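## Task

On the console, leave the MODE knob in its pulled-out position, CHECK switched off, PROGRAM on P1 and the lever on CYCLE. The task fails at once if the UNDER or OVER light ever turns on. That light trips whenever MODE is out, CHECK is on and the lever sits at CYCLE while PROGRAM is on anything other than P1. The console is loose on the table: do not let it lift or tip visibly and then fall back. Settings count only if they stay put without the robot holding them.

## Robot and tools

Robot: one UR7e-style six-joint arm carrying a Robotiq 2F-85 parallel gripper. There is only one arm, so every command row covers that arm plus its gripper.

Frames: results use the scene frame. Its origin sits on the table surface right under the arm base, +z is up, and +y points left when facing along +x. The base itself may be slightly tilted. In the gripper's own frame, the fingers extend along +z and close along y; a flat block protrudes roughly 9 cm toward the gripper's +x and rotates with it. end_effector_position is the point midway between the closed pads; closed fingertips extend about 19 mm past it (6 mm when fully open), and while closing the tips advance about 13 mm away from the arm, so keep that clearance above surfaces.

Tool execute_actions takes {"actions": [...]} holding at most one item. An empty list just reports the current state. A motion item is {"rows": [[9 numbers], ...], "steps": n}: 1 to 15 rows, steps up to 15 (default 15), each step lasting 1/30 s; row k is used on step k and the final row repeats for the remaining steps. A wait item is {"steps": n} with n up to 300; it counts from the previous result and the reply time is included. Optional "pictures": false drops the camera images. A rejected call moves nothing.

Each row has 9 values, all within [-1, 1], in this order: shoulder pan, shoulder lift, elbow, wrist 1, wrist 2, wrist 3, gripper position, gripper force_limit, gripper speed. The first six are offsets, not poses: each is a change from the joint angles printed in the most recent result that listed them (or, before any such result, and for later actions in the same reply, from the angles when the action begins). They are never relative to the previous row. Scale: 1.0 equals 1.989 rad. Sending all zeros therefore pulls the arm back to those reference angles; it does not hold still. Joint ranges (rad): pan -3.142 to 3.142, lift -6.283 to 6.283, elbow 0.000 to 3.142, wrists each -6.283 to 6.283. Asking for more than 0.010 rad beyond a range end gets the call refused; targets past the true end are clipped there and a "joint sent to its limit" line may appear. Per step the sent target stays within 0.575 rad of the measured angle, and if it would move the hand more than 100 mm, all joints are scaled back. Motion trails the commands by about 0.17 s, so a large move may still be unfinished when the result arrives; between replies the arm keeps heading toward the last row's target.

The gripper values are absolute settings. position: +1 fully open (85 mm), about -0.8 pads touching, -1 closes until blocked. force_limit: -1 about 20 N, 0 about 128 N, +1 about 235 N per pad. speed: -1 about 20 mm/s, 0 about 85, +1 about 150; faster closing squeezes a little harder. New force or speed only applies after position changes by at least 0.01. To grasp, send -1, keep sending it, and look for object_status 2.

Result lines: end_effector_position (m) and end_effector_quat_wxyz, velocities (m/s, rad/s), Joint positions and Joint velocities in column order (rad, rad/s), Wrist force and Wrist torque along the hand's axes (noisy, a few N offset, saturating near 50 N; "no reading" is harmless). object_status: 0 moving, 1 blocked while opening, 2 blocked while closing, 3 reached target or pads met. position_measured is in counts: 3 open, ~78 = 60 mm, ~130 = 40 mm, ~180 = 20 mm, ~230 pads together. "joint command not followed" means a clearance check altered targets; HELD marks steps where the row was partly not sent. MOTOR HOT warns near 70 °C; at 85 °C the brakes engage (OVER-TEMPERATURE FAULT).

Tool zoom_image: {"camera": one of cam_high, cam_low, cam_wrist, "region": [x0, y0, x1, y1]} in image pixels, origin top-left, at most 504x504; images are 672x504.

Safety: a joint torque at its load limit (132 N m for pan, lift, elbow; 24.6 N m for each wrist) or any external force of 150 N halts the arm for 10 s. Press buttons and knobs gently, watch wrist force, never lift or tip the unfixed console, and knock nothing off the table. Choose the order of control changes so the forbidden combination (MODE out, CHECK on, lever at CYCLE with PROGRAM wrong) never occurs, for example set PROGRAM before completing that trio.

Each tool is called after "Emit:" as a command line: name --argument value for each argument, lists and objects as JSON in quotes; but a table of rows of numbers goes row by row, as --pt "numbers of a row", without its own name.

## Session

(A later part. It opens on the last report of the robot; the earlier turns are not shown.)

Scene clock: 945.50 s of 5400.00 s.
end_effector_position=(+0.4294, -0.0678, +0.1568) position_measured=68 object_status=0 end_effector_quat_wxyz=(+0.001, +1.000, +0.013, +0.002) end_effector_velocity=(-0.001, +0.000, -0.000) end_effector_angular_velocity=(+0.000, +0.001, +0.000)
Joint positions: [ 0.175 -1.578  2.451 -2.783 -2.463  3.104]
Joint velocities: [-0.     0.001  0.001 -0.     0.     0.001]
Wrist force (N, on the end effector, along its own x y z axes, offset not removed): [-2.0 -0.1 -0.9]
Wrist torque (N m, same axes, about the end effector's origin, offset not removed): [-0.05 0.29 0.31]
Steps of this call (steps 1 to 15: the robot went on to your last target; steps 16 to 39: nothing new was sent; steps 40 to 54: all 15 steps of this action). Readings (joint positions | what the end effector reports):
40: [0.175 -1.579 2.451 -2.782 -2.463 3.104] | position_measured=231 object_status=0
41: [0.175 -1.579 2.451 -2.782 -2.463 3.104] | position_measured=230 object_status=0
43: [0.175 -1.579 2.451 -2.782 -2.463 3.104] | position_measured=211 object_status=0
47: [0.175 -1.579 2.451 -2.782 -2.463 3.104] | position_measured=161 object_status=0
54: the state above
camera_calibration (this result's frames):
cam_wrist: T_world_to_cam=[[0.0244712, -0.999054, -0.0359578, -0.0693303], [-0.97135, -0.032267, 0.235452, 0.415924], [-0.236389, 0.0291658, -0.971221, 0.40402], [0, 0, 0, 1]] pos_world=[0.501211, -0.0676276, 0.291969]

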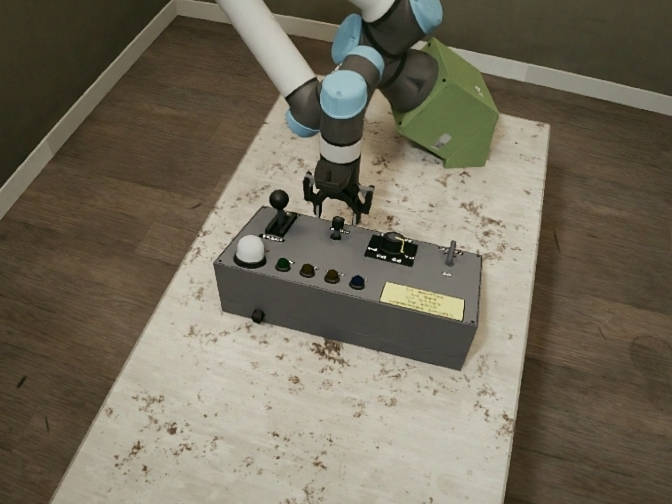

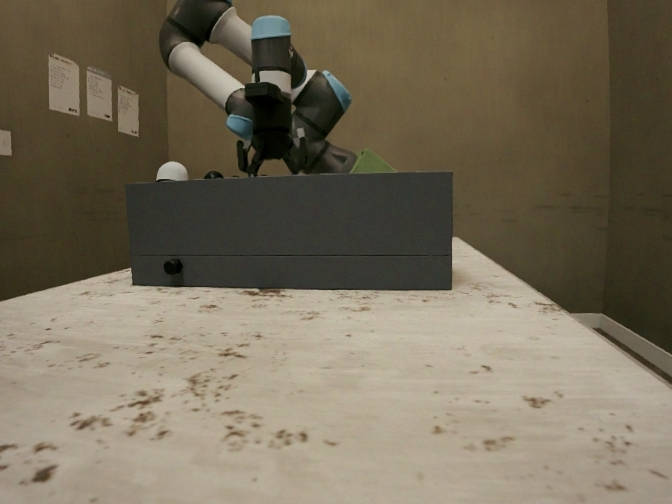

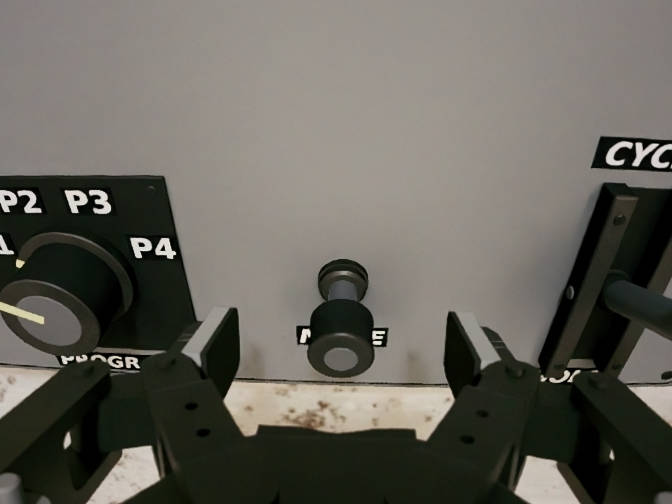

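Emit:
execute_actions --actions '[{"rows": [[-0.0246,0.0185,0.018,-0.0676,0.0058,-0.02,1,0.2,0]], "steps": 15}]' --pictures false

Emit:
execute_actions --actions '[{"steps": 15}]' --pictures false

Scene clock: 954.60 s of 5400.00 s.
end_effector_position=(+0.4237, -0.0717, +0.1379) position_measured=3 object_status=3 end_effector_quat_wxyz=(+0.004, +1.000, -0.005, +0.003) end_effector_velocity=(-0.000, -0.001, -0.003) end_effector_angular_velocity=(-0.001, -0.004, -0.010)
Joint positions: [ 0.127 -1.542  2.486 -2.914 -2.452  3.065]
Joint velocities: [-0.008  0.007  0.006 -0.028  0.002 -0.006]
Wrist force (N, on the end effector, along its own x y z axes, offset not removed): [0.8 -1.8 4.9]
Wrist torque (N m, same axes, about the end effector's origin, offset not removed): [-0.47 -0.13 0.11]
Steps of this call (steps 1 to 15: the robot went on to your last target; steps 16 to 90: nothing new was sent; then 5.60 s passed at rest; steps 91 to 105: all 15 steps of this action). Readings (joint positions | what the end effector reports):
91: [0.174 -1.578 2.452 -2.783 -2.462 3.103] | position_measured=3 object_status=3
92: [0.167 -1.572 2.457 -2.792 -2.461 3.097] | position_measured=3 object_status=3
94: [0.150 -1.560 2.469 -2.838 -2.457 3.083] | position_measured=3 object_status=3
98: [0.133 -1.547 2.481 -2.892 -2.453 3.070] | position_measured=3 object_status=3
105: the state above

Scene clock: 955.10 s of 5400.00 s.
end_effector_position=(+0.4237, -0.0719, +0.1376) position_measured=3 object_status=3 end_effector_quat_wxyz=(+0.004, +1.000, -0.005, +0.004) end_effector_velocity=(+0.000, -0.000, -0.000) end_effector_angular_velocity=(-0.000, -0.000, -0.002)
Joint positions: [ 0.126 -1.542  2.487 -2.917 -2.451  3.064]
Joint velocities: [-0.     0.    -0.    -0.001  0.     0.001]
Wrist force (N, on the end effector, along its own x y z axes, offset not removed): [0.9 2.0 -0.4]
Wrist torque (N m, same axes, about the end effector's origin, offset not removed): [0.31 0.14 -0.07]
Steps of this call (steps 1 to 15: the robot went on to your last target). Readings (joint positions | what the end effector reports):
1: [0.126 -1.542 2.486 -2.914 -2.451 3.064] | position_measured=3 object_status=3
2: [0.126 -1.542 2.486 -2.915 -2.451 3.064] | position_measured=3 object_status=3
4: [0.126 -1.542 2.486 -2.916 -2.451 3.064] | position_measured=3 object_status=3
8: [0.126 -1.542 2.486 -2.917 -2.451 3.064] | position_measured=3 object_status=3
15: the state above
The arm was judged still, so your last target was given up. Only a new action makes it travel on or press farther. Fingers that are still opening or closing keep moving.

Emit:
execute_actions --actions '[{"rows": [[0,0.0068,-0.0041,-0.0025,0.0002,0,1,0.2,0]], "steps": 15}]' --pictures false

Scene clock: 959.50 s of 5400.00 s.
end_effector_position=(+0.4269, -0.0698, +0.1357) position_measured=3 object_status=3 end_effector_quat_wxyz=(+0.004, +1.000, -0.005, +0.003) end_effector_velocity=(+0.001, +0.001, -0.000) end_effector_angular_velocity=(+0.000, -0.000, -0.000)
Joint positions: [ 0.126 -1.528  2.479 -2.922 -2.451  3.064]
Joint velocities: [ 0.001  0.003 -0.002 -0.001  0.     0.001]
Wrist force (N, on the end effector, along its own x y z axes, offset not removed): [2.5 2.3 2.4]
Wrist torque (N m, same axes, about the end effector's origin, offset not removed): [0.34 -0.39 0.05]
Steps of this call (steps 1 to 90: nothing new was sent; then 0.90 s passed at rest; steps 91 to 105: all 15 steps of this action). Readings (joint positions | what the end effector reports):
91: [0.126 -1.541 2.486 -2.917 -2.451 3.064] | position_measured=3 object_status=3
92: [0.126 -1.539 2.485 -2.918 -2.451 3.064] | position_measured=3 object_status=3
94: [0.126 -1.535 2.483 -2.920 -2.451 3.064] | position_measured=3 object_status=3
98: [0.126 -1.530 2.480 -2.921 -2.451 3.064] | position_measured=3 object_status=3
105: the state above

Roughly fine; nudge +1.5 mm y and close lightly.

Emit:
execute_actions --actions '[{"rows": [[0.0015,0.0015,-0.0009,0.0005,0,0,1,0.2,0]], "steps": 10}]' --pictures false

Emit:
execute_actions --actions '[{"rows": [[0,0,0,0,0,0,-1,0.2,0]], "steps": 15}]' --pictures false

Emit:
execute_actions --actions '[{"steps": 25}]'

Scene clock: 962.80 s of 5400.00 s.
end_effector_position=(+0.4275, -0.0685, +0.1360) position_measured=3 object_status=3 end_effector_quat_wxyz=(+0.004, +1.000, -0.004, +0.004) end_effector_velocity=(+0.000, +0.001, +0.000) end_effector_angular_velocity=(+0.001, -0.000, +0.003)
Joint positions: [ 0.128 -1.526  2.477 -2.921 -2.451  3.064]
Joint velocities: [ 0.002  0.002 -0.001  0.001 -0.    -0.001]
Wrist force (N, on the end effector, along its own x y z axes, offset not removed): [-0.3 0.2 -0.1]
Wrist torque (N m, same axes, about the end effector's origin, offset not removed): [-0.02 0.16 0.12]
Steps of this call (steps 1 to 15: the robot went on to your last target; steps 16 to 89: nothing new was sent; steps 90 to 99: all 10 steps of this action). Readings (joint positions | what the end effector reports):
90: [0.126 -1.528 2.478 -2.922 -2.451 3.064] | position_measured=3 object_status=3
91: [0.126 -1.528 2.478 -2.922 -2.451 3.064] | position_measured=3 object_status=3
93: [0.127 -1.527 2.478 -2.922 -2.451 3.064] | position_measured=3 object_status=3
97: [0.128 -1.526 2.477 -2.921 -2.451 3.064] | position_measured=3 object_status=3
99: the state above

Scene clock: 963.30 s of 5400.00 s.
end_effector_position=(+0.4275, -0.0685, +0.1360) position_measured=96 object_status=0 end_effector_quat_wxyz=(+0.004, +1.000, -0.004, +0.004) end_effector_velocity=(-0.000, +0.000, -0.000) end_effector_angular_velocity=(+0.000, +0.000, +0.001)
Joint positions: [ 0.128 -1.526  2.477 -2.921 -2.451  3.064]
Joint velocities: [0. 0. 0. 0. 0. 0.]
Wrist force (N, on the end effector, along its own x y z axes, offset not removed): [1.3 0.1 3.5]
Wrist torque (N m, same axes, about the end effector's origin, offset not removed): [-0.07 -0.18 -0.01]
Steps of this call (steps 1 to 15: all 15 steps of this action). Readings (joint positions | what the end effector reports):
1: [0.128 -1.526 2.477 -2.921 -2.451 3.064] | position_measured=3 object_status=0
2: [0.128 -1.526 2.477 -2.921 -2.451 3.064] | position_measured=4 object_status=0
4: [0.128 -1.526 2.477 -2.921 -2.451 3.064] | position_measured=14 object_status=0
8: [0.128 -1.526 2.477 -2.921 -2.451 3.064] | position_measured=43 object_status=0
15: the state above

Scene clock: 964.13 s of 5400.00 s.
end_effector_position=(+0.4275, -0.0685, +0.1361) position_measured=178 object_status=2 end_effector_quat_wxyz=(+0.004, +1.000, -0.004, +0.004) end_effector_velocity=(-0.000, +0.000, +0.000) end_effector_angular_velocity=(-0.000, -0.000, -0.001)
Joint positions: [ 0.129 -1.526  2.477 -2.921 -2.451  3.064]
Joint velocities: [ 0.     0.     0.    -0.    -0.     0.001]
Wrist force (N, on the end effector, along its own x y z axes, offset not removed): [-3.2 -20.1 -43.5]
Wrist torque (N m, same axes, about the end effector's origin, offset not removed): [0.82 -0.10 0.36]
Steps of this call (steps 1 to 15: the robot went on to your last target; steps 16 to 25: nothing new was sent). Readings (joint positions | what the end effector reports):
1: [0.128 -1.526 2.477 -2.921 -2.451 3.064] | position_measured=103 object_status=0
2: [0.128 -1.526 2.477 -2.921 -2.451 3.064] | position_measured=111 object_status=0
4: [0.128 -1.526 2.477 -2.921 -2.451 3.064] | position_measured=126 object_status=0
8: [0.128 -1.526 2.477 -2.921 -2.451 3.064] | position_measured=156 object_status=0
25: the state above
The arm was judged still, so your last target was given up. Only a new action makes it travel on or press farther. Fingers that are still opening or closing keep moving.
camera_calibration (this result's frames):
cam_wrist: T_world_to_cam=[[-0.00885822, -0.999474, -0.0312092, -0.0571045], [-0.97285, 0.00139562, 0.231433, 0.422427], [-0.231267, 0.032412, -0.97235, 0.381575], [0, 0, 0, 1]] pos_world=[0.498698, -0.0700316, 0.271479]

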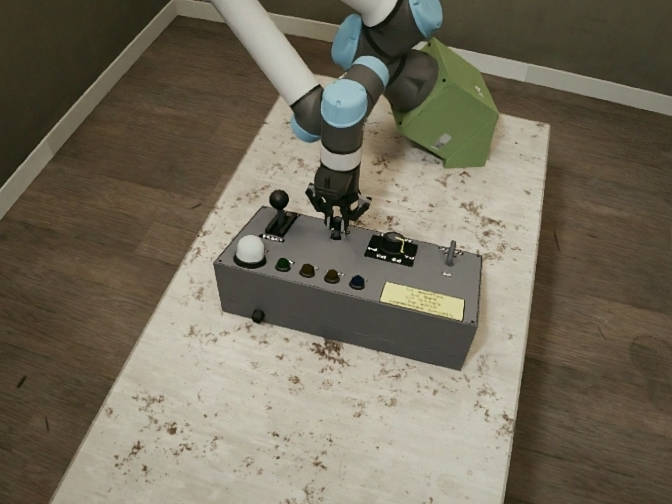

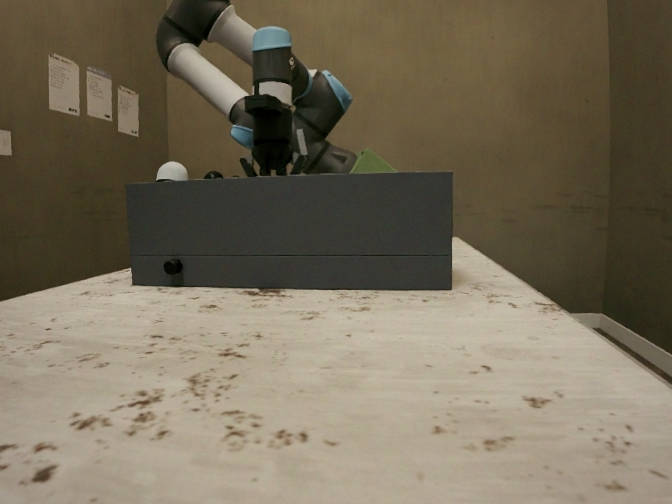

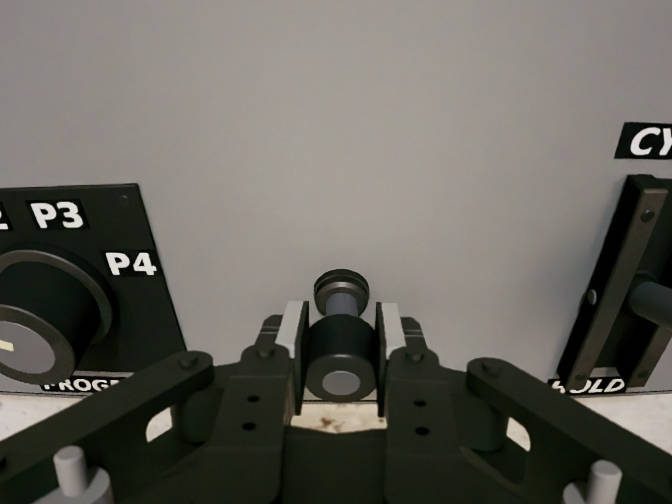

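Emit:
execute_actions --actions '[{"rows": [[0.0057,-0.0044,-0.0033,0.015,-0.0013,0,-1,0.2,0]], "steps": 15}]' --pictures false

Scene clock: 967.77 s of 5400.00 s.
end_effector_position=(+0.4283, -0.0673, +0.1402) position_measured=179 object_status=2 end_effector_quat_wxyz=(+0.003, +1.000, +0.005, +0.003) end_effector_velocity=(+0.000, +0.001, +0.001) end_effector_angular_velocity=(+0.001, -0.001, +0.002)
Joint positions: [ 0.139 -1.534  2.47  -2.892 -2.454  3.064]
Joint velocities: [ 0.003 -0.001 -0.001  0.005 -0.     0.002]
Wrist force (N, on the end effector, along its own x y z axes, offset not removed): [-19.3 12.1 19.1]
Wrist torque (N m, same axes, about the end effector's origin, offset not removed): [0.06 -0.07 0.26]
Steps of this call (steps 1 to 90: nothing new was sent; then 0.13 s passed at rest; steps 91 to 105: all 15 steps of this action). Readings (joint positions | what the end effector reports):
91: [0.129 -1.526 2.477 -2.920 -2.451 3.064] | position_measured=178 object_status=2
92: [0.130 -1.527 2.476 -2.916 -2.451 3.064] | position_measured=178 object_status=2
94: [0.134 -1.530 2.474 -2.905 -2.453 3.064] | position_measured=178 object_status=2
98: [0.138 -1.533 2.472 -2.896 -2.453 3.064] | position_measured=179 object_status=2
105: the state above

Emit:
execute_actions --actions '[{"rows": [[0.0036,-0.0064,0.0017,0.0092,-0.0009,0,-1,0.2,0]], "steps": 15}]' --pictures false

Scene clock: 972.33 s of 5400.00 s.
end_effector_position=(+0.4259, -0.0673, +0.1436) position_measured=179 object_status=2 end_effector_quat_wxyz=(+0.002, +1.000, +0.010, +0.003) end_effector_velocity=(-0.000, -0.000, +0.001) end_effector_angular_velocity=(-0.000, -0.000, +0.002)
Joint positions: [ 0.147 -1.547  2.474 -2.874 -2.455  3.064]
Joint velocities: [ 0.001 -0.003  0.001  0.003 -0.    -0.001]
Wrist force (N, on the end effector, along its own x y z axes, offset not removed): [-18.1 8.6 12.0]
Wrist torque (N m, same axes, about the end effector's origin, offset not removed): [-0.37 -0.32 0.07]
Steps of this call (steps 1 to 15: the robot went on to your last target; steps 16 to 90: nothing new was sent; then 1.07 s passed at rest; steps 91 to 105: all 15 steps of this action). Readings (joint positions | what the end effector reports):
91: [0.140 -1.535 2.470 -2.891 -2.454 3.064] | position_measured=179 object_status=2
92: [0.141 -1.537 2.471 -2.888 -2.454 3.064] | position_measured=179 object_status=2
94: [0.143 -1.541 2.472 -2.882 -2.454 3.064] | position_measured=179 object_status=2
98: [0.146 -1.545 2.473 -2.876 -2.455 3.064] | position_measured=179 object_status=2
105: the state above

Emit:
execute_actions --actions '[{"rows": [[0.0038,-0.0068,0.0036,0.0082,-0.0009,0,-1,0.2,0]], "steps": 15}]'

Scene clock: 975.13 s of 5400.00 s.
end_effector_position=(+0.4220, -0.0670, +0.1470) position_measured=179 object_status=2 end_effector_quat_wxyz=(+0.002, +1.000, +0.016, +0.003) end_effector_velocity=(-0.001, +0.000, +0.000) end_effector_angular_velocity=(+0.000, +0.002, +0.002)
Joint positions: [ 0.154 -1.56   2.481 -2.858 -2.457  3.064]
Joint velocities: [ 0.001 -0.002  0.002  0.004 -0.     0.001]
Wrist force (N, on the end effector, along its own x y z axes, offset not removed): [40.7 11.5 -23.0]
Wrist torque (N m, same axes, about the end effector's origin, offset not removed): [-0.49 0.68 0.36]
Steps of this call (steps 1 to 15: the robot went on to your last target; steps 16 to 69: nothing new was sent; steps 70 to 84: all 15 steps of this action). Readings (joint positions | what the end effector reports):
70: [0.147 -1.547 2.474 -2.873 -2.455 3.064] | position_measured=179 object_status=2
71: [0.148 -1.550 2.475 -2.871 -2.456 3.064] | position_measured=179 object_status=2
73: [0.151 -1.554 2.477 -2.866 -2.456 3.064] | position_measured=179 object_status=2
77: [0.153 -1.558 2.479 -2.860 -2.457 3.064] | position_measured=179 object_status=2
84: the state above
camera_calibration (this result's frames):
cam_wrist: T_world_to_cam=[[0.0309255, -0.998926, -0.0345023, -0.0716382], [-0.971619, -0.0381435, 0.233455, 0.411102], [-0.234521, 0.0263034, -0.971755, 0.391813], [0, 0, 0, 1]] pos_world=[0.493538, -0.0661865, 0.282301]

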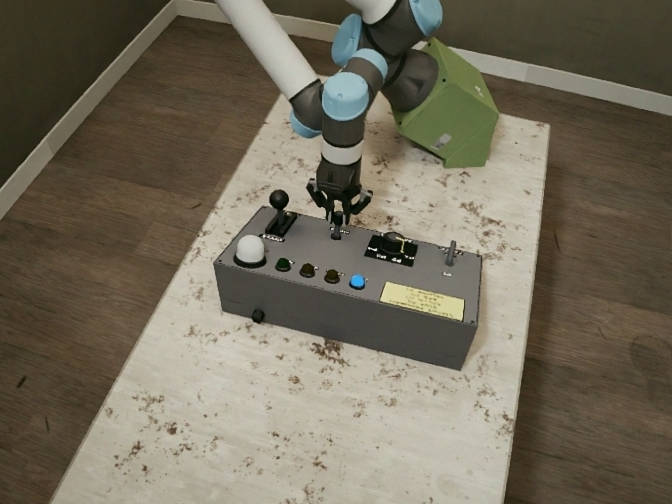

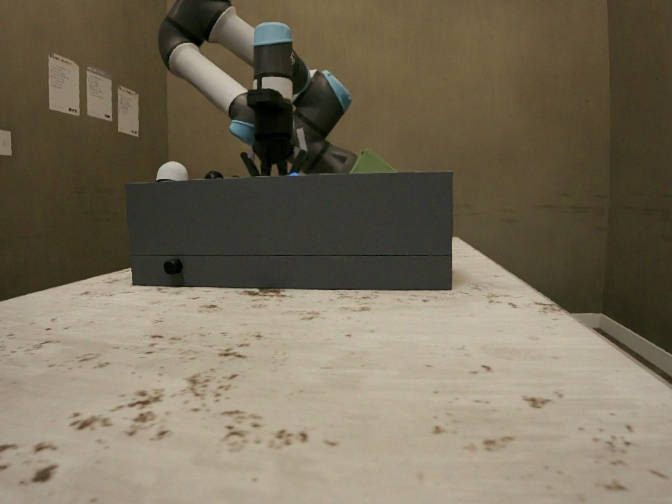

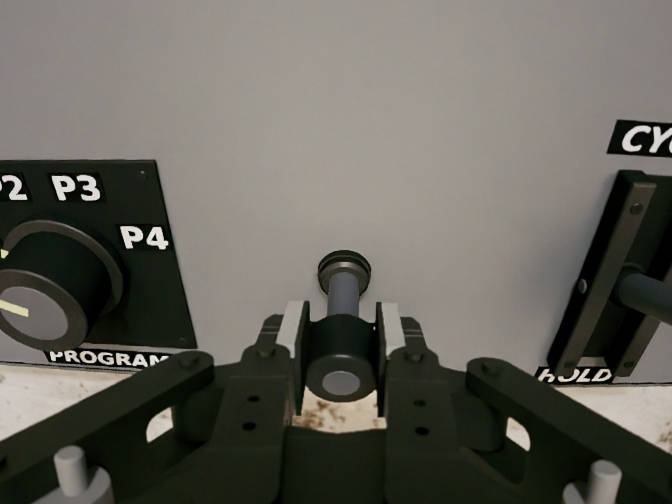

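MODE light is on. Release and see if it stays.

Emit:
execute_actions --actions '[{"rows": [[0,0,0,0,0,0,1,0.2,0.5]], "steps": 15}]' --pictures false

Emit:
execute_actions --actions '[{"steps": 20}]'

Scene clock: 977.43 s of 5400.00 s.
end_effector_position=(+0.4220, -0.0670, +0.1470) position_measured=51 object_status=0 end_effector_quat_wxyz=(+0.002, +1.000, +0.016, +0.003) end_effector_velocity=(+0.001, -0.000, -0.000) end_effector_angular_velocity=(-0.000, -0.000, -0.002)
Joint positions: [ 0.154 -1.56   2.481 -2.858 -2.457  3.064]
Joint velocities: [-0.001  0.    -0.001 -0.     0.     0.   ]
Wrist force (N, on the end effector, along its own x y z axes, offset not removed): [0.9 -1.4 0.8]
Wrist torque (N m, same axes, about the end effector's origin, offset not removed): [-0.28 0.03 0.16]
Steps of this call (steps 1 to 15: the robot went on to your last target; steps 16 to 54: nothing new was sent; steps 55 to 69: all 15 steps of this action). Readings (joint positions | what the end effector reports):
55: [0.154 -1.560 2.481 -2.857 -2.457 3.064] | position_measured=179 object_status=0
56: [0.154 -1.560 2.481 -2.857 -2.457 3.064] | position_measured=178 object_status=0
58: [0.154 -1.560 2.481 -2.856 -2.457 3.064] | position_measured=163 object_status=0
62: [0.154 -1.560 2.481 -2.857 -2.457 3.064] | position_measured=124 object_status=0
69: the state above

Scene clock: 978.10 s of 5400.00 s.
end_effector_position=(+0.4220, -0.0670, +0.1470) position_measured=3 object_status=3 end_effector_quat_wxyz=(+0.002, +1.000, +0.016, +0.003) end_effector_velocity=(+0.000, +0.000, +0.001) end_effector_angular_velocity=(+0.000, -0.001, +0.001)
Joint positions: [ 0.154 -1.56   2.481 -2.858 -2.457  3.064]
Joint velocities: [ 0.001 -0.001 -0.     0.    -0.    -0.001]
Wrist force (N, on the end effector, along its own x y z axes, offset not removed): [0.6 -0.9 1.8]
Wrist torque (N m, same axes, about the end effector's origin, offset not removed): [-0.24 -0.13 -0.15]
Steps of this call (steps 1 to 15: the robot went on to your last target; steps 16 to 20: nothing new was sent). Readings (joint positions | what the end effector reports):
1: [0.154 -1.560 2.481 -2.858 -2.457 3.064] | position_measured=41 object_status=0
2: [0.154 -1.560 2.481 -2.858 -2.457 3.064] | position_measured=31 object_status=0
4: [0.154 -1.560 2.481 -2.858 -2.457 3.064] | position_measured=12 object_status=0
8: [0.154 -1.560 2.481 -2.858 -2.457 3.064] | position_measured=4 object_status=0
20: the state above
The arm was judged still, so your last target was given up. Only a new action makes it travel on or press farther. Fingers that are still opening or closing keep moving.
camera_calibration (this result's frames):
cam_wrist: T_world_to_cam=[[0.0309567, -0.998925, -0.0345043, -0.0716391], [-0.971612, -0.038175, 0.233481, 0.41109], [-0.234547, 0.026297, -0.971749, 0.391812], [0, 0, 0, 1]] pos_world=[0.493536, -0.0661722, 0.28229]

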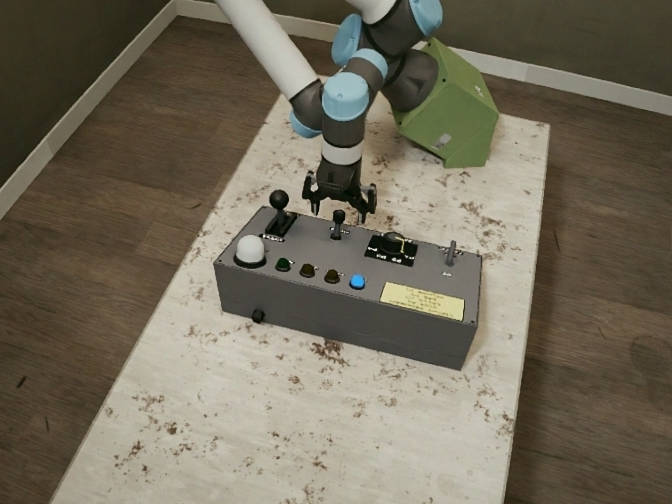

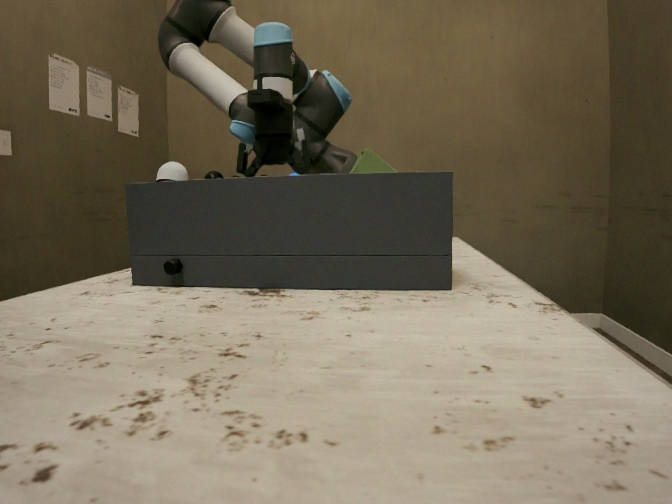

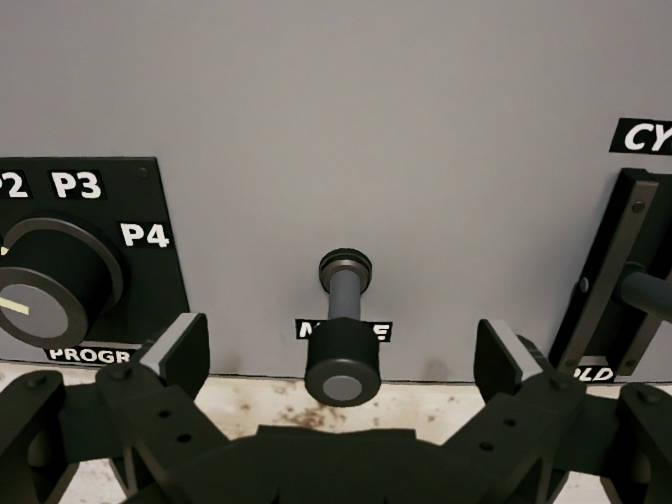

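Emit:
execute_actions --actions '[{"rows": [[0.0343,-0.0266,-0.0196,0.09,-0.008,0,1,0.2,0.5]], "steps": 15}]' --pictures false

Emit:
execute_actions --actions '[{"steps": 10}]' --pictures false

Scene clock: 993.57 s of 5400.00 s.
end_effector_position=(+0.4245, -0.0622, +0.1734) position_measured=3 object_status=3 end_effector_quat_wxyz=(-0.001, +0.998, +0.069, +0.001) end_effector_velocity=(-0.001, +0.001, +0.005) end_effector_angular_velocity=(+0.000, +0.005, +0.027)
Joint positions: [ 0.221 -1.612  2.442 -2.684 -2.473  3.064]
Joint velocities: [ 0.013 -0.01  -0.007  0.041 -0.003 -0.   ]
Wrist force (N, on the end effector, along its own x y z axes, offset not removed): [1.4 1.4 -1.8]
Wrist torque (N m, same axes, about the end effector's origin, offset not removed): [0.12 -0.14 0.10]
Steps of this call (steps 1 to 90: nothing new was sent; then 11.97 s passed at rest; steps 91 to 105: all 15 steps of this action). Readings (joint positions | what the end effector reports):
91: [0.155 -1.561 2.480 -2.857 -2.457 3.064] | position_measured=3 object_status=3
92: [0.162 -1.568 2.474 -2.849 -2.460 3.064] | position_measured=3 object_status=3
94: [0.186 -1.586 2.461 -2.793 -2.465 3.064] | position_measured=3 object_status=3
98: [0.211 -1.605 2.448 -2.715 -2.471 3.064] | position_measured=3 object_status=3
105: the state above

Scene clock: 993.90 s of 5400.00 s.
end_effector_position=(+0.4243, -0.0620, +0.1739) position_measured=3 object_status=3 end_effector_quat_wxyz=(-0.001, +0.998, +0.070, +0.001) end_effector_velocity=(+0.000, +0.000, +0.000) end_effector_angular_velocity=(+0.000, -0.000, +0.001)
Joint positions: [ 0.222 -1.613  2.442 -2.679 -2.473  3.064]
Joint velocities: [ 0.001 -0.001 -0.001  0.002  0.     0.   ]
Wrist force (N, on the end effector, along its own x y z axes, offset not removed): [5.6 4.5 -0.8]
Wrist torque (N m, same axes, about the end effector's origin, offset not removed): [0.58 -0.99 -0.03]
Steps of this call (steps 1 to 10: the robot went on to your last target). Readings (joint positions | what the end effector reports):
1: [0.221 -1.612 2.442 -2.683 -2.473 3.064] | position_measured=3 object_status=3
2: [0.221 -1.612 2.442 -2.682 -2.473 3.064] | position_measured=3 object_status=3
4: [0.222 -1.613 2.442 -2.681 -2.473 3.064] | position_measured=3 object_status=3
8: [0.222 -1.613 2.442 -2.679 -2.473 3.064] | position_measured=3 object_status=3
10: the state above

Delta to target: [-0.051,-0.463,-0.060,0.460,0.015,0.061].

Emit:
execute_actions --actions '[{"rows": [[-0.0258,-0.2327,-0.03,0.2314,0.0073,0.0307,1,0.2,0.5]], "steps": 15}]' --pictures false

Emit:
execute_actions --actions '[{"steps": 30}]'

Scene clock: 997.70 s of 5400.00 s.
end_effector_position=(+0.3982, -0.1775, +0.2460) position_measured=3 object_status=3 end_effector_quat_wxyz=(-0.000, +1.000, +0.003, +0.001) end_effector_velocity=(-0.028, -0.045, +0.031) end_effector_angular_velocity=(-0.001, -0.001, -0.043)
Joint positions: [ 0.173 -2.053  2.384 -2.241 -2.459  3.123]
Joint velocities: [-0.016 -0.192 -0.018  0.19   0.004  0.018]
Wrist force (N, on the end effector, along its own x y z axes, offset not removed): [-0.8 1.7 0.3]
Wrist torque (N m, same axes, about the end effector's origin, offset not removed): [0.12 0.29 0.08]
Steps of this call (steps 1 to 15: the robot went on to your last target; steps 16 to 90: nothing new was sent; then 0.30 s passed at rest; steps 91 to 105: all 15 steps of this action). Readings (joint positions | what the end effector reports):
91: [0.222 -1.614 2.441 -2.678 -2.473 3.065] | position_measured=3 object_status=3
92: [0.217 -1.623 2.435 -2.669 -2.471 3.070] | position_measured=3 object_status=3
94: [0.204 -1.691 2.420 -2.600 -2.468 3.086] | position_measured=3 object_status=3
98: [0.184 -1.908 2.397 -2.385 -2.462 3.109] | position_measured=3 object_status=3
105: the state above

Scene clock: 998.70 s of 5400.00 s.
end_effector_position=(+0.3949, -0.1826, +0.2495) position_measured=3 object_status=3 end_effector_quat_wxyz=(-0.000, +1.000, +0.000, +0.001) end_effector_velocity=(+0.000, -0.000, -0.000) end_effector_angular_velocity=(-0.000, +0.001, +0.001)
Joint positions: [ 0.171 -2.076  2.382 -2.219 -2.458  3.125]
Joint velocities: [-0.001 -0.    -0.     0.     0.    -0.002]
Wrist force (N, on the end effector, along its own x y z axes, offset not removed): [-1.2 0.8 1.5]
Wrist torque (N m, same axes, about the end effector's origin, offset not removed): [-0.01 0.20 0.04]
Steps of this call (steps 1 to 30: the robot went on to your last target). Readings (joint positions | what the end effector reports):
1: [0.172 -2.059 2.384 -2.236 -2.459 3.123] | position_measured=3 object_status=3
2: [0.172 -2.063 2.383 -2.232 -2.459 3.124] | position_measured=3 object_status=3
4: [0.171 -2.069 2.383 -2.226 -2.459 3.124] | position_measured=3 object_status=3
8: [0.171 -2.073 2.382 -2.221 -2.458 3.125] | position_measured=3 object_status=3
30: the state above
The arm was judged still, so your last target was given up. Only a new action makes it travel on or press farther. Fingers that are still opening or closing keep moving.
camera_calibration (this result's frames):
cam_wrist: T_world_to_cam=[[-0.00105813, -0.999229, -0.0392381, -0.168994], [-0.971602, -0.00825715, 0.236476, 0.361054], [-0.236618, 0.038374, -0.970845, 0.4909], [0, 0, 0, 1]] pos_world=[0.466778, -0.184721, 0.384576]

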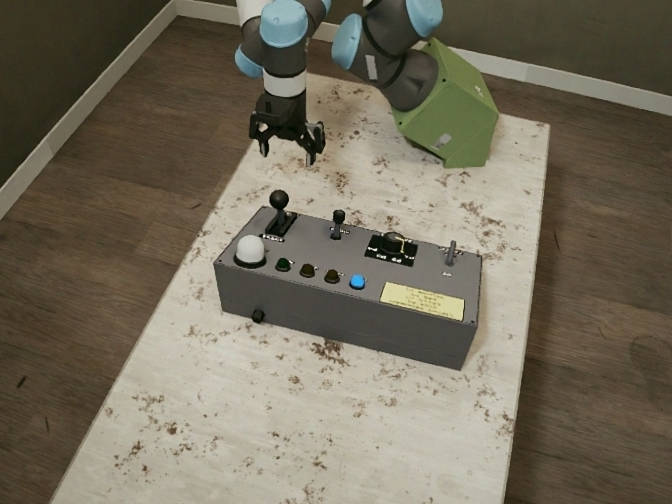

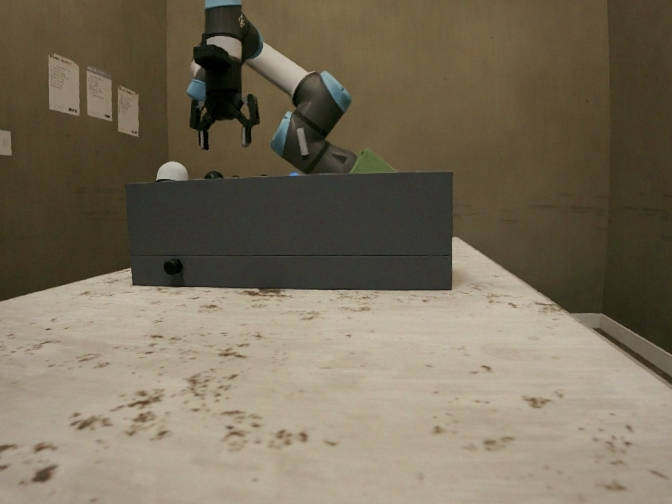

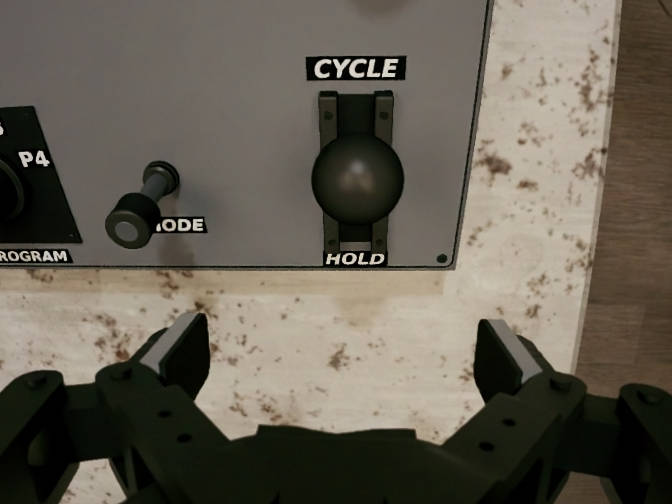

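Emit:
execute_actions --actions '[{"rows": [[-0.1519,0.0711,0.0849,-0.3001,0.0716,-0.1964,-1,0.2,1]], "steps": 15}]' --pictures false

Emit:
execute_actions --actions '[{"steps": 30}]'

Scene clock: 1020.13 s of 5400.00 s.
end_effector_position=(+0.3882, -0.1834, +0.1509) position_measured=165 object_status=0 end_effector_quat_wxyz=(-0.003, +1.000, +0.004, -0.005) end_effector_velocity=(+0.016, -0.030, -0.013) end_effector_angular_velocity=(-0.058, -0.095, -0.070)
Joint positions: [-0.122 -1.938  2.546 -2.783 -2.32   2.749]
Joint velocities: [-0.084  0.031  0.038 -0.283  0.031 -0.127]
Wrist force (N, on the end effector, along its own x y z axes, offset not removed): [2.0 2.3 2.1]
Wrist torque (N m, same axes, about the end effector's origin, offset not removed): [0.39 -0.22 0.16]
Steps of this call (steps 1 to 90: nothing new was sent; then 17.93 s passed at rest; steps 91 to 105: all 15 steps of this action). Readings (joint positions | what the end effector reports):
91: [0.170 -2.075 2.382 -2.220 -2.458 3.124] | position_measured=3 object_status=0
92: [0.161 -2.066 2.391 -2.229 -2.449 3.115] | position_measured=5 object_status=0
94: [0.093 -2.019 2.445 -2.298 -2.401 3.046] | position_measured=23 object_status=0
98: [-0.058 -1.961 2.518 -2.566 -2.343 2.845] | position_measured=73 object_status=0
105: the state above

Scene clock: 1021.13 s of 5400.00 s.
end_effector_position=(+0.3901, -0.1869, +0.1494) position_measured=232 object_status=3 end_effector_quat_wxyz=(-0.000, +1.000, +0.000, +0.001) end_effector_velocity=(+0.000, +0.000, +0.000) end_effector_angular_velocity=(+0.000, -0.001, -0.000)
Joint positions: [-0.131 -1.934  2.551 -2.816 -2.316  2.734]
Joint velocities: [ 0.001 -0.001  0.    -0.     0.     0.   ]
Wrist force (N, on the end effector, along its own x y z axes, offset not removed): [2.0 1.3 -0.4]
Wrist torque (N m, same axes, about the end effector's origin, offset not removed): [0.15 -0.19 0.07]
Steps of this call (steps 1 to 30: the robot went on to your last target). Readings (joint positions | what the end effector reports):
1: [-0.124 -1.937 2.547 -2.791 -2.319 2.745] | position_measured=179 object_status=0
2: [-0.126 -1.936 2.548 -2.797 -2.318 2.742] | position_measured=192 object_status=0
4: [-0.128 -1.935 2.549 -2.806 -2.317 2.739] | position_measured=218 object_status=0
8: [-0.130 -1.935 2.550 -2.813 -2.316 2.736] | position_measured=232 object_status=0
30: the state above
The arm was judged still, so your last target was given up. Only a new action makes it travel on or press farther. Fingers that are still opening or closing keep moving.
camera_calibration (this result's frames):
cam_wrist: T_world_to_cam=[[-0.00102502, -0.999255, -0.0385869, -0.177257], [-0.971418, -0.00816453, 0.237235, 0.379842], [-0.237374, 0.0377271, -0.970686, 0.392882], [0, 0, 0, 1]] pos_world=[0.462064, -0.188846, 0.284413]

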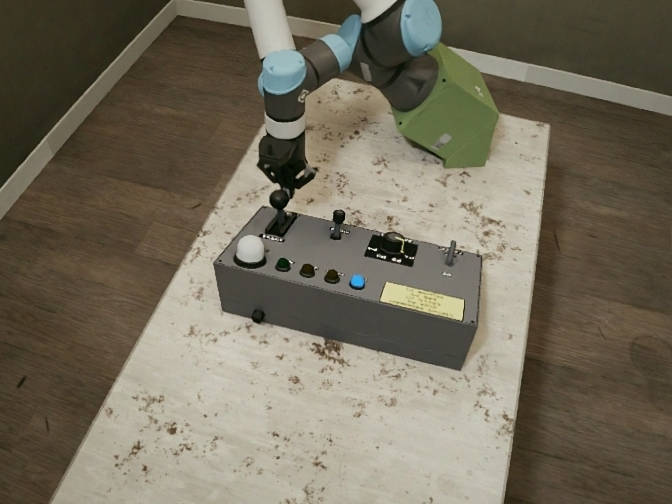

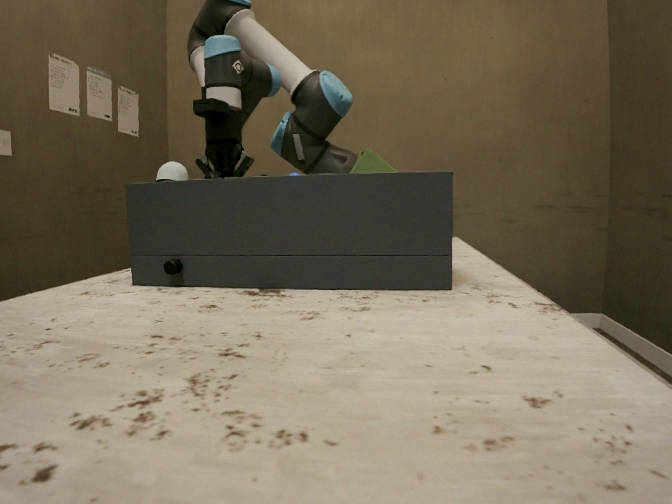

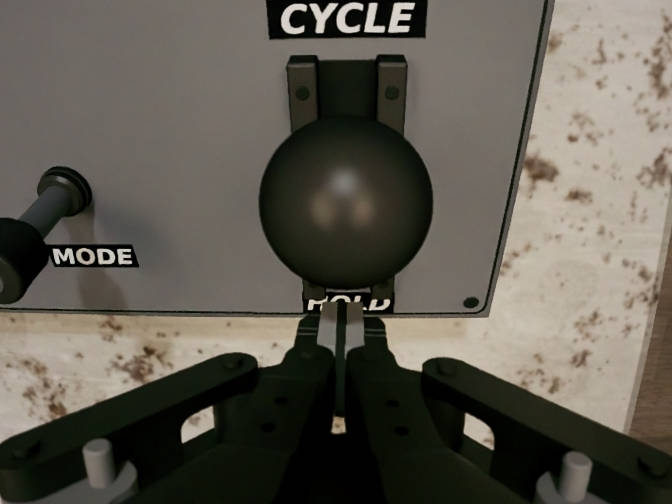

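Emit:
execute_actions --actions '[{"rows": [[0.0306,-0.026,-0.013,0.0629,-0.017,0.035,-1,0.2,1]], "steps": 15}]' --pictures false

Emit:
execute_actions --actions '[{"steps": 12}]' --pictures false

Scene clock: 1047.00 s of 5400.00 s.
end_effector_position=(+0.3902, -0.1869, +0.1711) position_measured=232 object_status=3 end_effector_quat_wxyz=(-0.000, +1.000, -0.000, +0.001) end_effector_velocity=(-0.000, +0.000, +0.004) end_effector_angular_velocity=(+0.001, +0.000, -0.001)
Joint positions: [-0.072 -1.985  2.525 -2.694 -2.349  2.802]
Joint velocities: [ 0.012 -0.01  -0.005  0.025 -0.006  0.016]
Wrist force (N, on the end effector, along its own x y z axes, offset not removed): [-0.5 1.7 2.5]
Wrist torque (N m, same axes, about the end effector's origin, offset not removed): [0.27 0.15 0.07]
Steps of this call (steps 1 to 90: nothing new was sent; then 22.37 s passed at rest; steps 91 to 105: all 15 steps of this action). Readings (joint positions | what the end effector reports):
91: [-0.131 -1.935 2.550 -2.815 -2.317 2.735] | position_measured=232 object_status=3
92: [-0.123 -1.942 2.547 -2.807 -2.321 2.743] | position_measured=232 object_status=3
94: [-0.102 -1.960 2.538 -2.763 -2.333 2.767] | position_measured=232 object_status=3
98: [-0.080 -1.978 2.529 -2.714 -2.345 2.792] | position_measured=232 object_status=3
105: the state above

Scene clock: 1047.40 s of 5400.00 s.
end_effector_position=(+0.3901, -0.1868, +0.1715) position_measured=232 object_status=3 end_effector_quat_wxyz=(-0.000, +1.000, -0.000, +0.001) end_effector_velocity=(+0.000, +0.000, +0.000) end_effector_angular_velocity=(+0.000, -0.000, -0.000)
Joint positions: [-0.07  -1.986  2.525 -2.691 -2.35   2.804]
Joint velocities: [ 0.    -0.    -0.     0.001  0.     0.001]
Wrist force (N, on the end effector, along its own x y z axes, offset not removed): [0.7 4.4 1.7]
Wrist torque (N m, same axes, about the end effector's origin, offset not removed): [0.57 -0.04 0.12]
Steps of this call (steps 1 to 12: the robot went on to your last target). Readings (joint positions | what the end effector reports):
1: [-0.071 -1.985 2.525 -2.693 -2.349 2.803] | position_measured=232 object_status=3
2: [-0.071 -1.985 2.525 -2.693 -2.349 2.803] | position_measured=232 object_status=3
4: [-0.071 -1.986 2.525 -2.692 -2.350 2.803] | position_measured=232 object_status=3
8: [-0.071 -1.986 2.525 -2.691 -2.350 2.804] | position_measured=232 object_status=3
12: the state above

Emit:
execute_actions --actions '[{"rows": [[0.0082,0.0251,-0.0251,0.0069,-0.0044,0.0099,-1,0.2,1]], "steps": 15}]'

Scene clock: 1050.10 s of 5400.00 s.
end_effector_position=(+0.4094, -0.1874, +0.1716) position_measured=232 object_status=3 end_effector_quat_wxyz=(-0.000, +1.000, -0.000, +0.001) end_effector_velocity=(+0.003, +0.000, +0.000) end_effector_angular_velocity=(+0.000, +0.000, +0.002)
Joint positions: [-0.054 -1.937  2.476 -2.677 -2.359  2.823]
Joint velocities: [ 0.004  0.009 -0.008  0.003 -0.002  0.003]
Wrist force (N, on the end effector, along its own x y z axes, offset not removed): [-24.0 3.7 -5.7]
Wrist torque (N m, same axes, about the end effector's origin, offset not removed): [0.17 -0.31 0.11]
Steps of this call (steps 1 to 15: the robot went on to your last target; steps 16 to 66: nothing new was sent; steps 67 to 81: all 15 steps of this action). Readings (joint positions | what the end effector reports):
67: [-0.070 -1.985 2.524 -2.690 -2.350 2.804] | position_measured=232 object_status=3
68: [-0.067 -1.979 2.518 -2.688 -2.352 2.808] | position_measured=232 object_status=3
70: [-0.062 -1.961 2.500 -2.684 -2.354 2.814] | position_measured=232 object_status=3
74: [-0.057 -1.944 2.483 -2.679 -2.357 2.821] | position_measured=232 object_status=3
81: the state above
camera_calibration (this result's frames):
cam_wrist: T_world_to_cam=[[-0.00161165, -0.999227, -0.03927, -0.176513], [-0.971441, -0.00775341, 0.237154, 0.393502], [-0.237275, 0.0385307, -0.970678, 0.419128], [0, 0, 0, 1]] pos_world=[0.481428, -0.189475, 0.306586]

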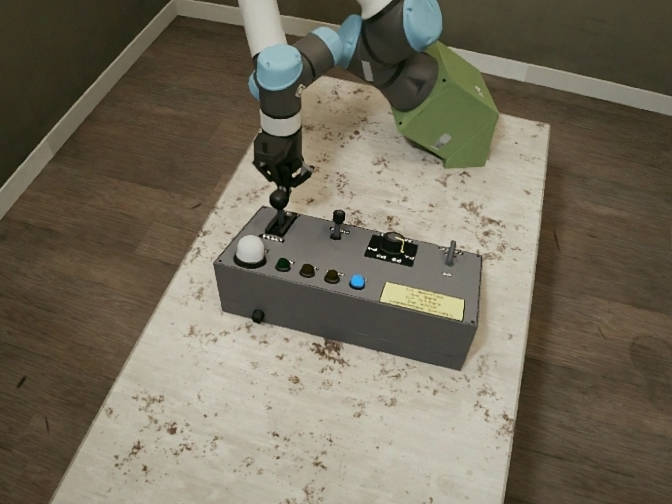

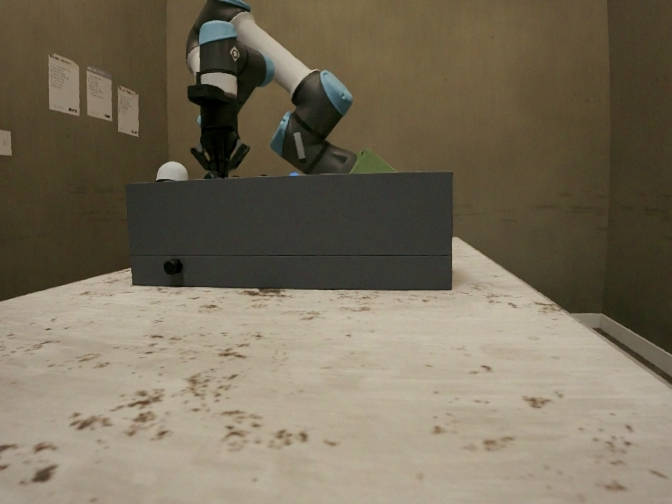

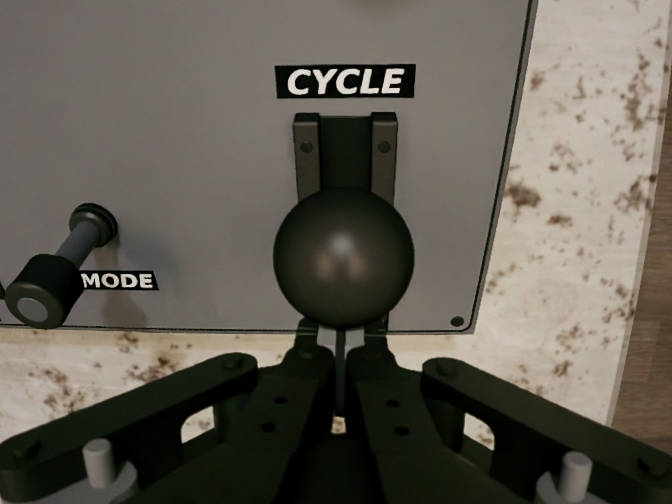

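In contact at 24 N. Continue to M.

Emit:
execute_actions --actions '[{"rows": [[0.0041,0.0125,-0.0125,0.0035,-0.0022,0.005,-1,0.2,1]], "steps": 15}]' --pictures false

Scene clock: 1052.07 s of 5400.00 s.
end_effector_position=(+0.4192, -0.1873, +0.1716) position_measured=232 object_status=3 end_effector_quat_wxyz=(-0.000, +1.000, -0.000, +0.001) end_effector_velocity=(+0.002, +0.000, -0.000) end_effector_angular_velocity=(+0.000, +0.000, +0.002)
Joint positions: [-0.047 -1.913  2.452 -2.67  -2.363  2.833]
Joint velocities: [ 0.001  0.004 -0.004  0.002 -0.    -0.   ]
Wrist force (N, on the end effector, along its own x y z axes, offset not removed): [-41.4 16.6 -3.4]
Wrist torque (N m, same axes, about the end effector's origin, offset not removed): [0.76 0.42 0.23]
Steps of this call (steps 1 to 15: the robot went on to your last target; steps 16 to 44: nothing new was sent; steps 45 to 59: all 15 steps of this action). Readings (joint positions | what the end effector reports):
45: [-0.054 -1.935 2.474 -2.677 -2.359 2.824] | position_measured=232 object_status=3
46: [-0.053 -1.932 2.471 -2.676 -2.359 2.825] | position_measured=232 object_status=3
48: [-0.050 -1.924 2.463 -2.674 -2.361 2.829] | position_measured=232 object_status=3
52: [-0.047 -1.916 2.455 -2.671 -2.362 2.832] | position_measured=232 object_status=3
59: the state above

Emit:
execute_actions --actions '[{"rows": [[0.0041,0.0125,-0.0125,0.0035,-0.0022,0.005,-1,0.2,1]], "steps": 15}]'

Scene clock: 1054.37 s of 5400.00 s.
end_effector_position=(+0.4290, -0.1869, +0.1715) position_measured=232 object_status=3 end_effector_quat_wxyz=(-0.000, +1.000, -0.000, +0.001) end_effector_velocity=(+0.002, -0.000, +0.000) end_effector_angular_velocity=(-0.000, -0.001, +0.000)
Joint positions: [-0.039 -1.888  2.428 -2.664 -2.367  2.843]
Joint velocities: [ 0.001  0.004 -0.004  0.001 -0.001  0.001]
Wrist force (N, on the end effector, along its own x y z axes, offset not removed): [-36.0 12.9 -0.4]
Wrist torque (N m, same axes, about the end effector's origin, offset not removed): [0.18 0.37 0.25]
Steps of this call (steps 1 to 15: the robot went on to your last target; steps 16 to 54: nothing new was sent; steps 55 to 69: all 15 steps of this action). Readings (joint positions | what the end effector reports):
55: [-0.046 -1.912 2.451 -2.670 -2.363 2.833] | position_measured=232 object_status=3
56: [-0.045 -1.908 2.447 -2.669 -2.364 2.835] | position_measured=232 object_status=3
58: [-0.042 -1.900 2.439 -2.667 -2.365 2.838] | position_measured=232 object_status=3
62: [-0.040 -1.892 2.431 -2.664 -2.367 2.841] | position_measured=232 object_status=3
69: the state above
camera_calibration (this result's frames):
cam_wrist: T_world_to_cam=[[-0.00201167, -0.999235, -0.0390499, -0.175863], [-0.971457, -0.00731018, 0.237103, 0.412615], [-0.237207, 0.0384123, -0.970699, 0.423597], [0, 0, 0, 1]] pos_world=[0.500964, -0.188984, 0.306486]

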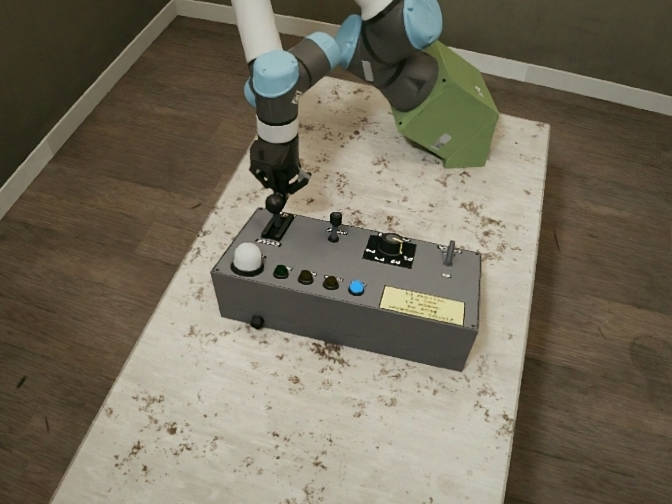

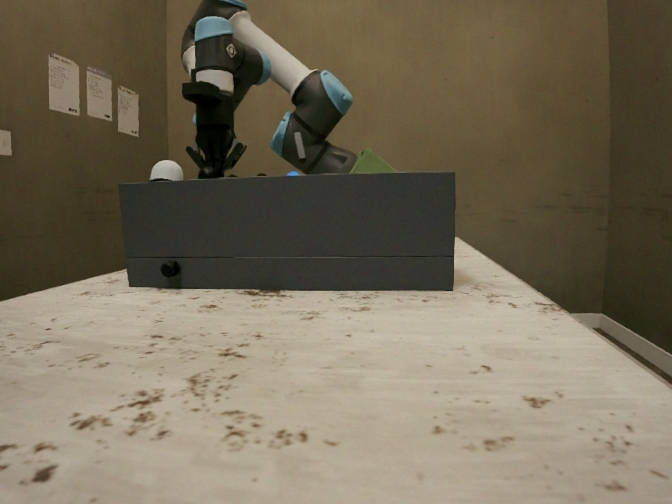

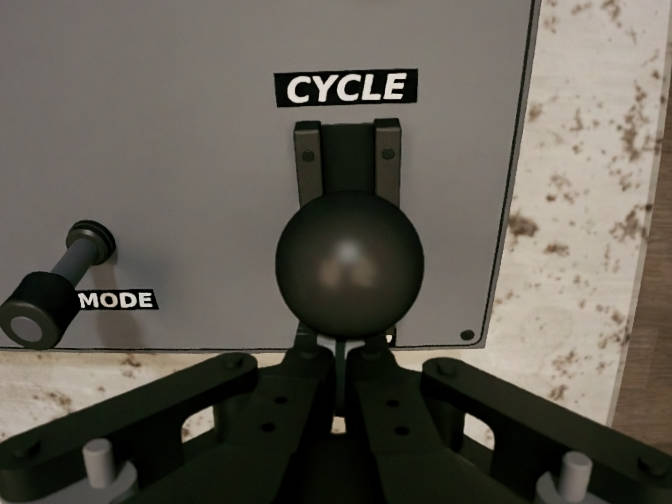

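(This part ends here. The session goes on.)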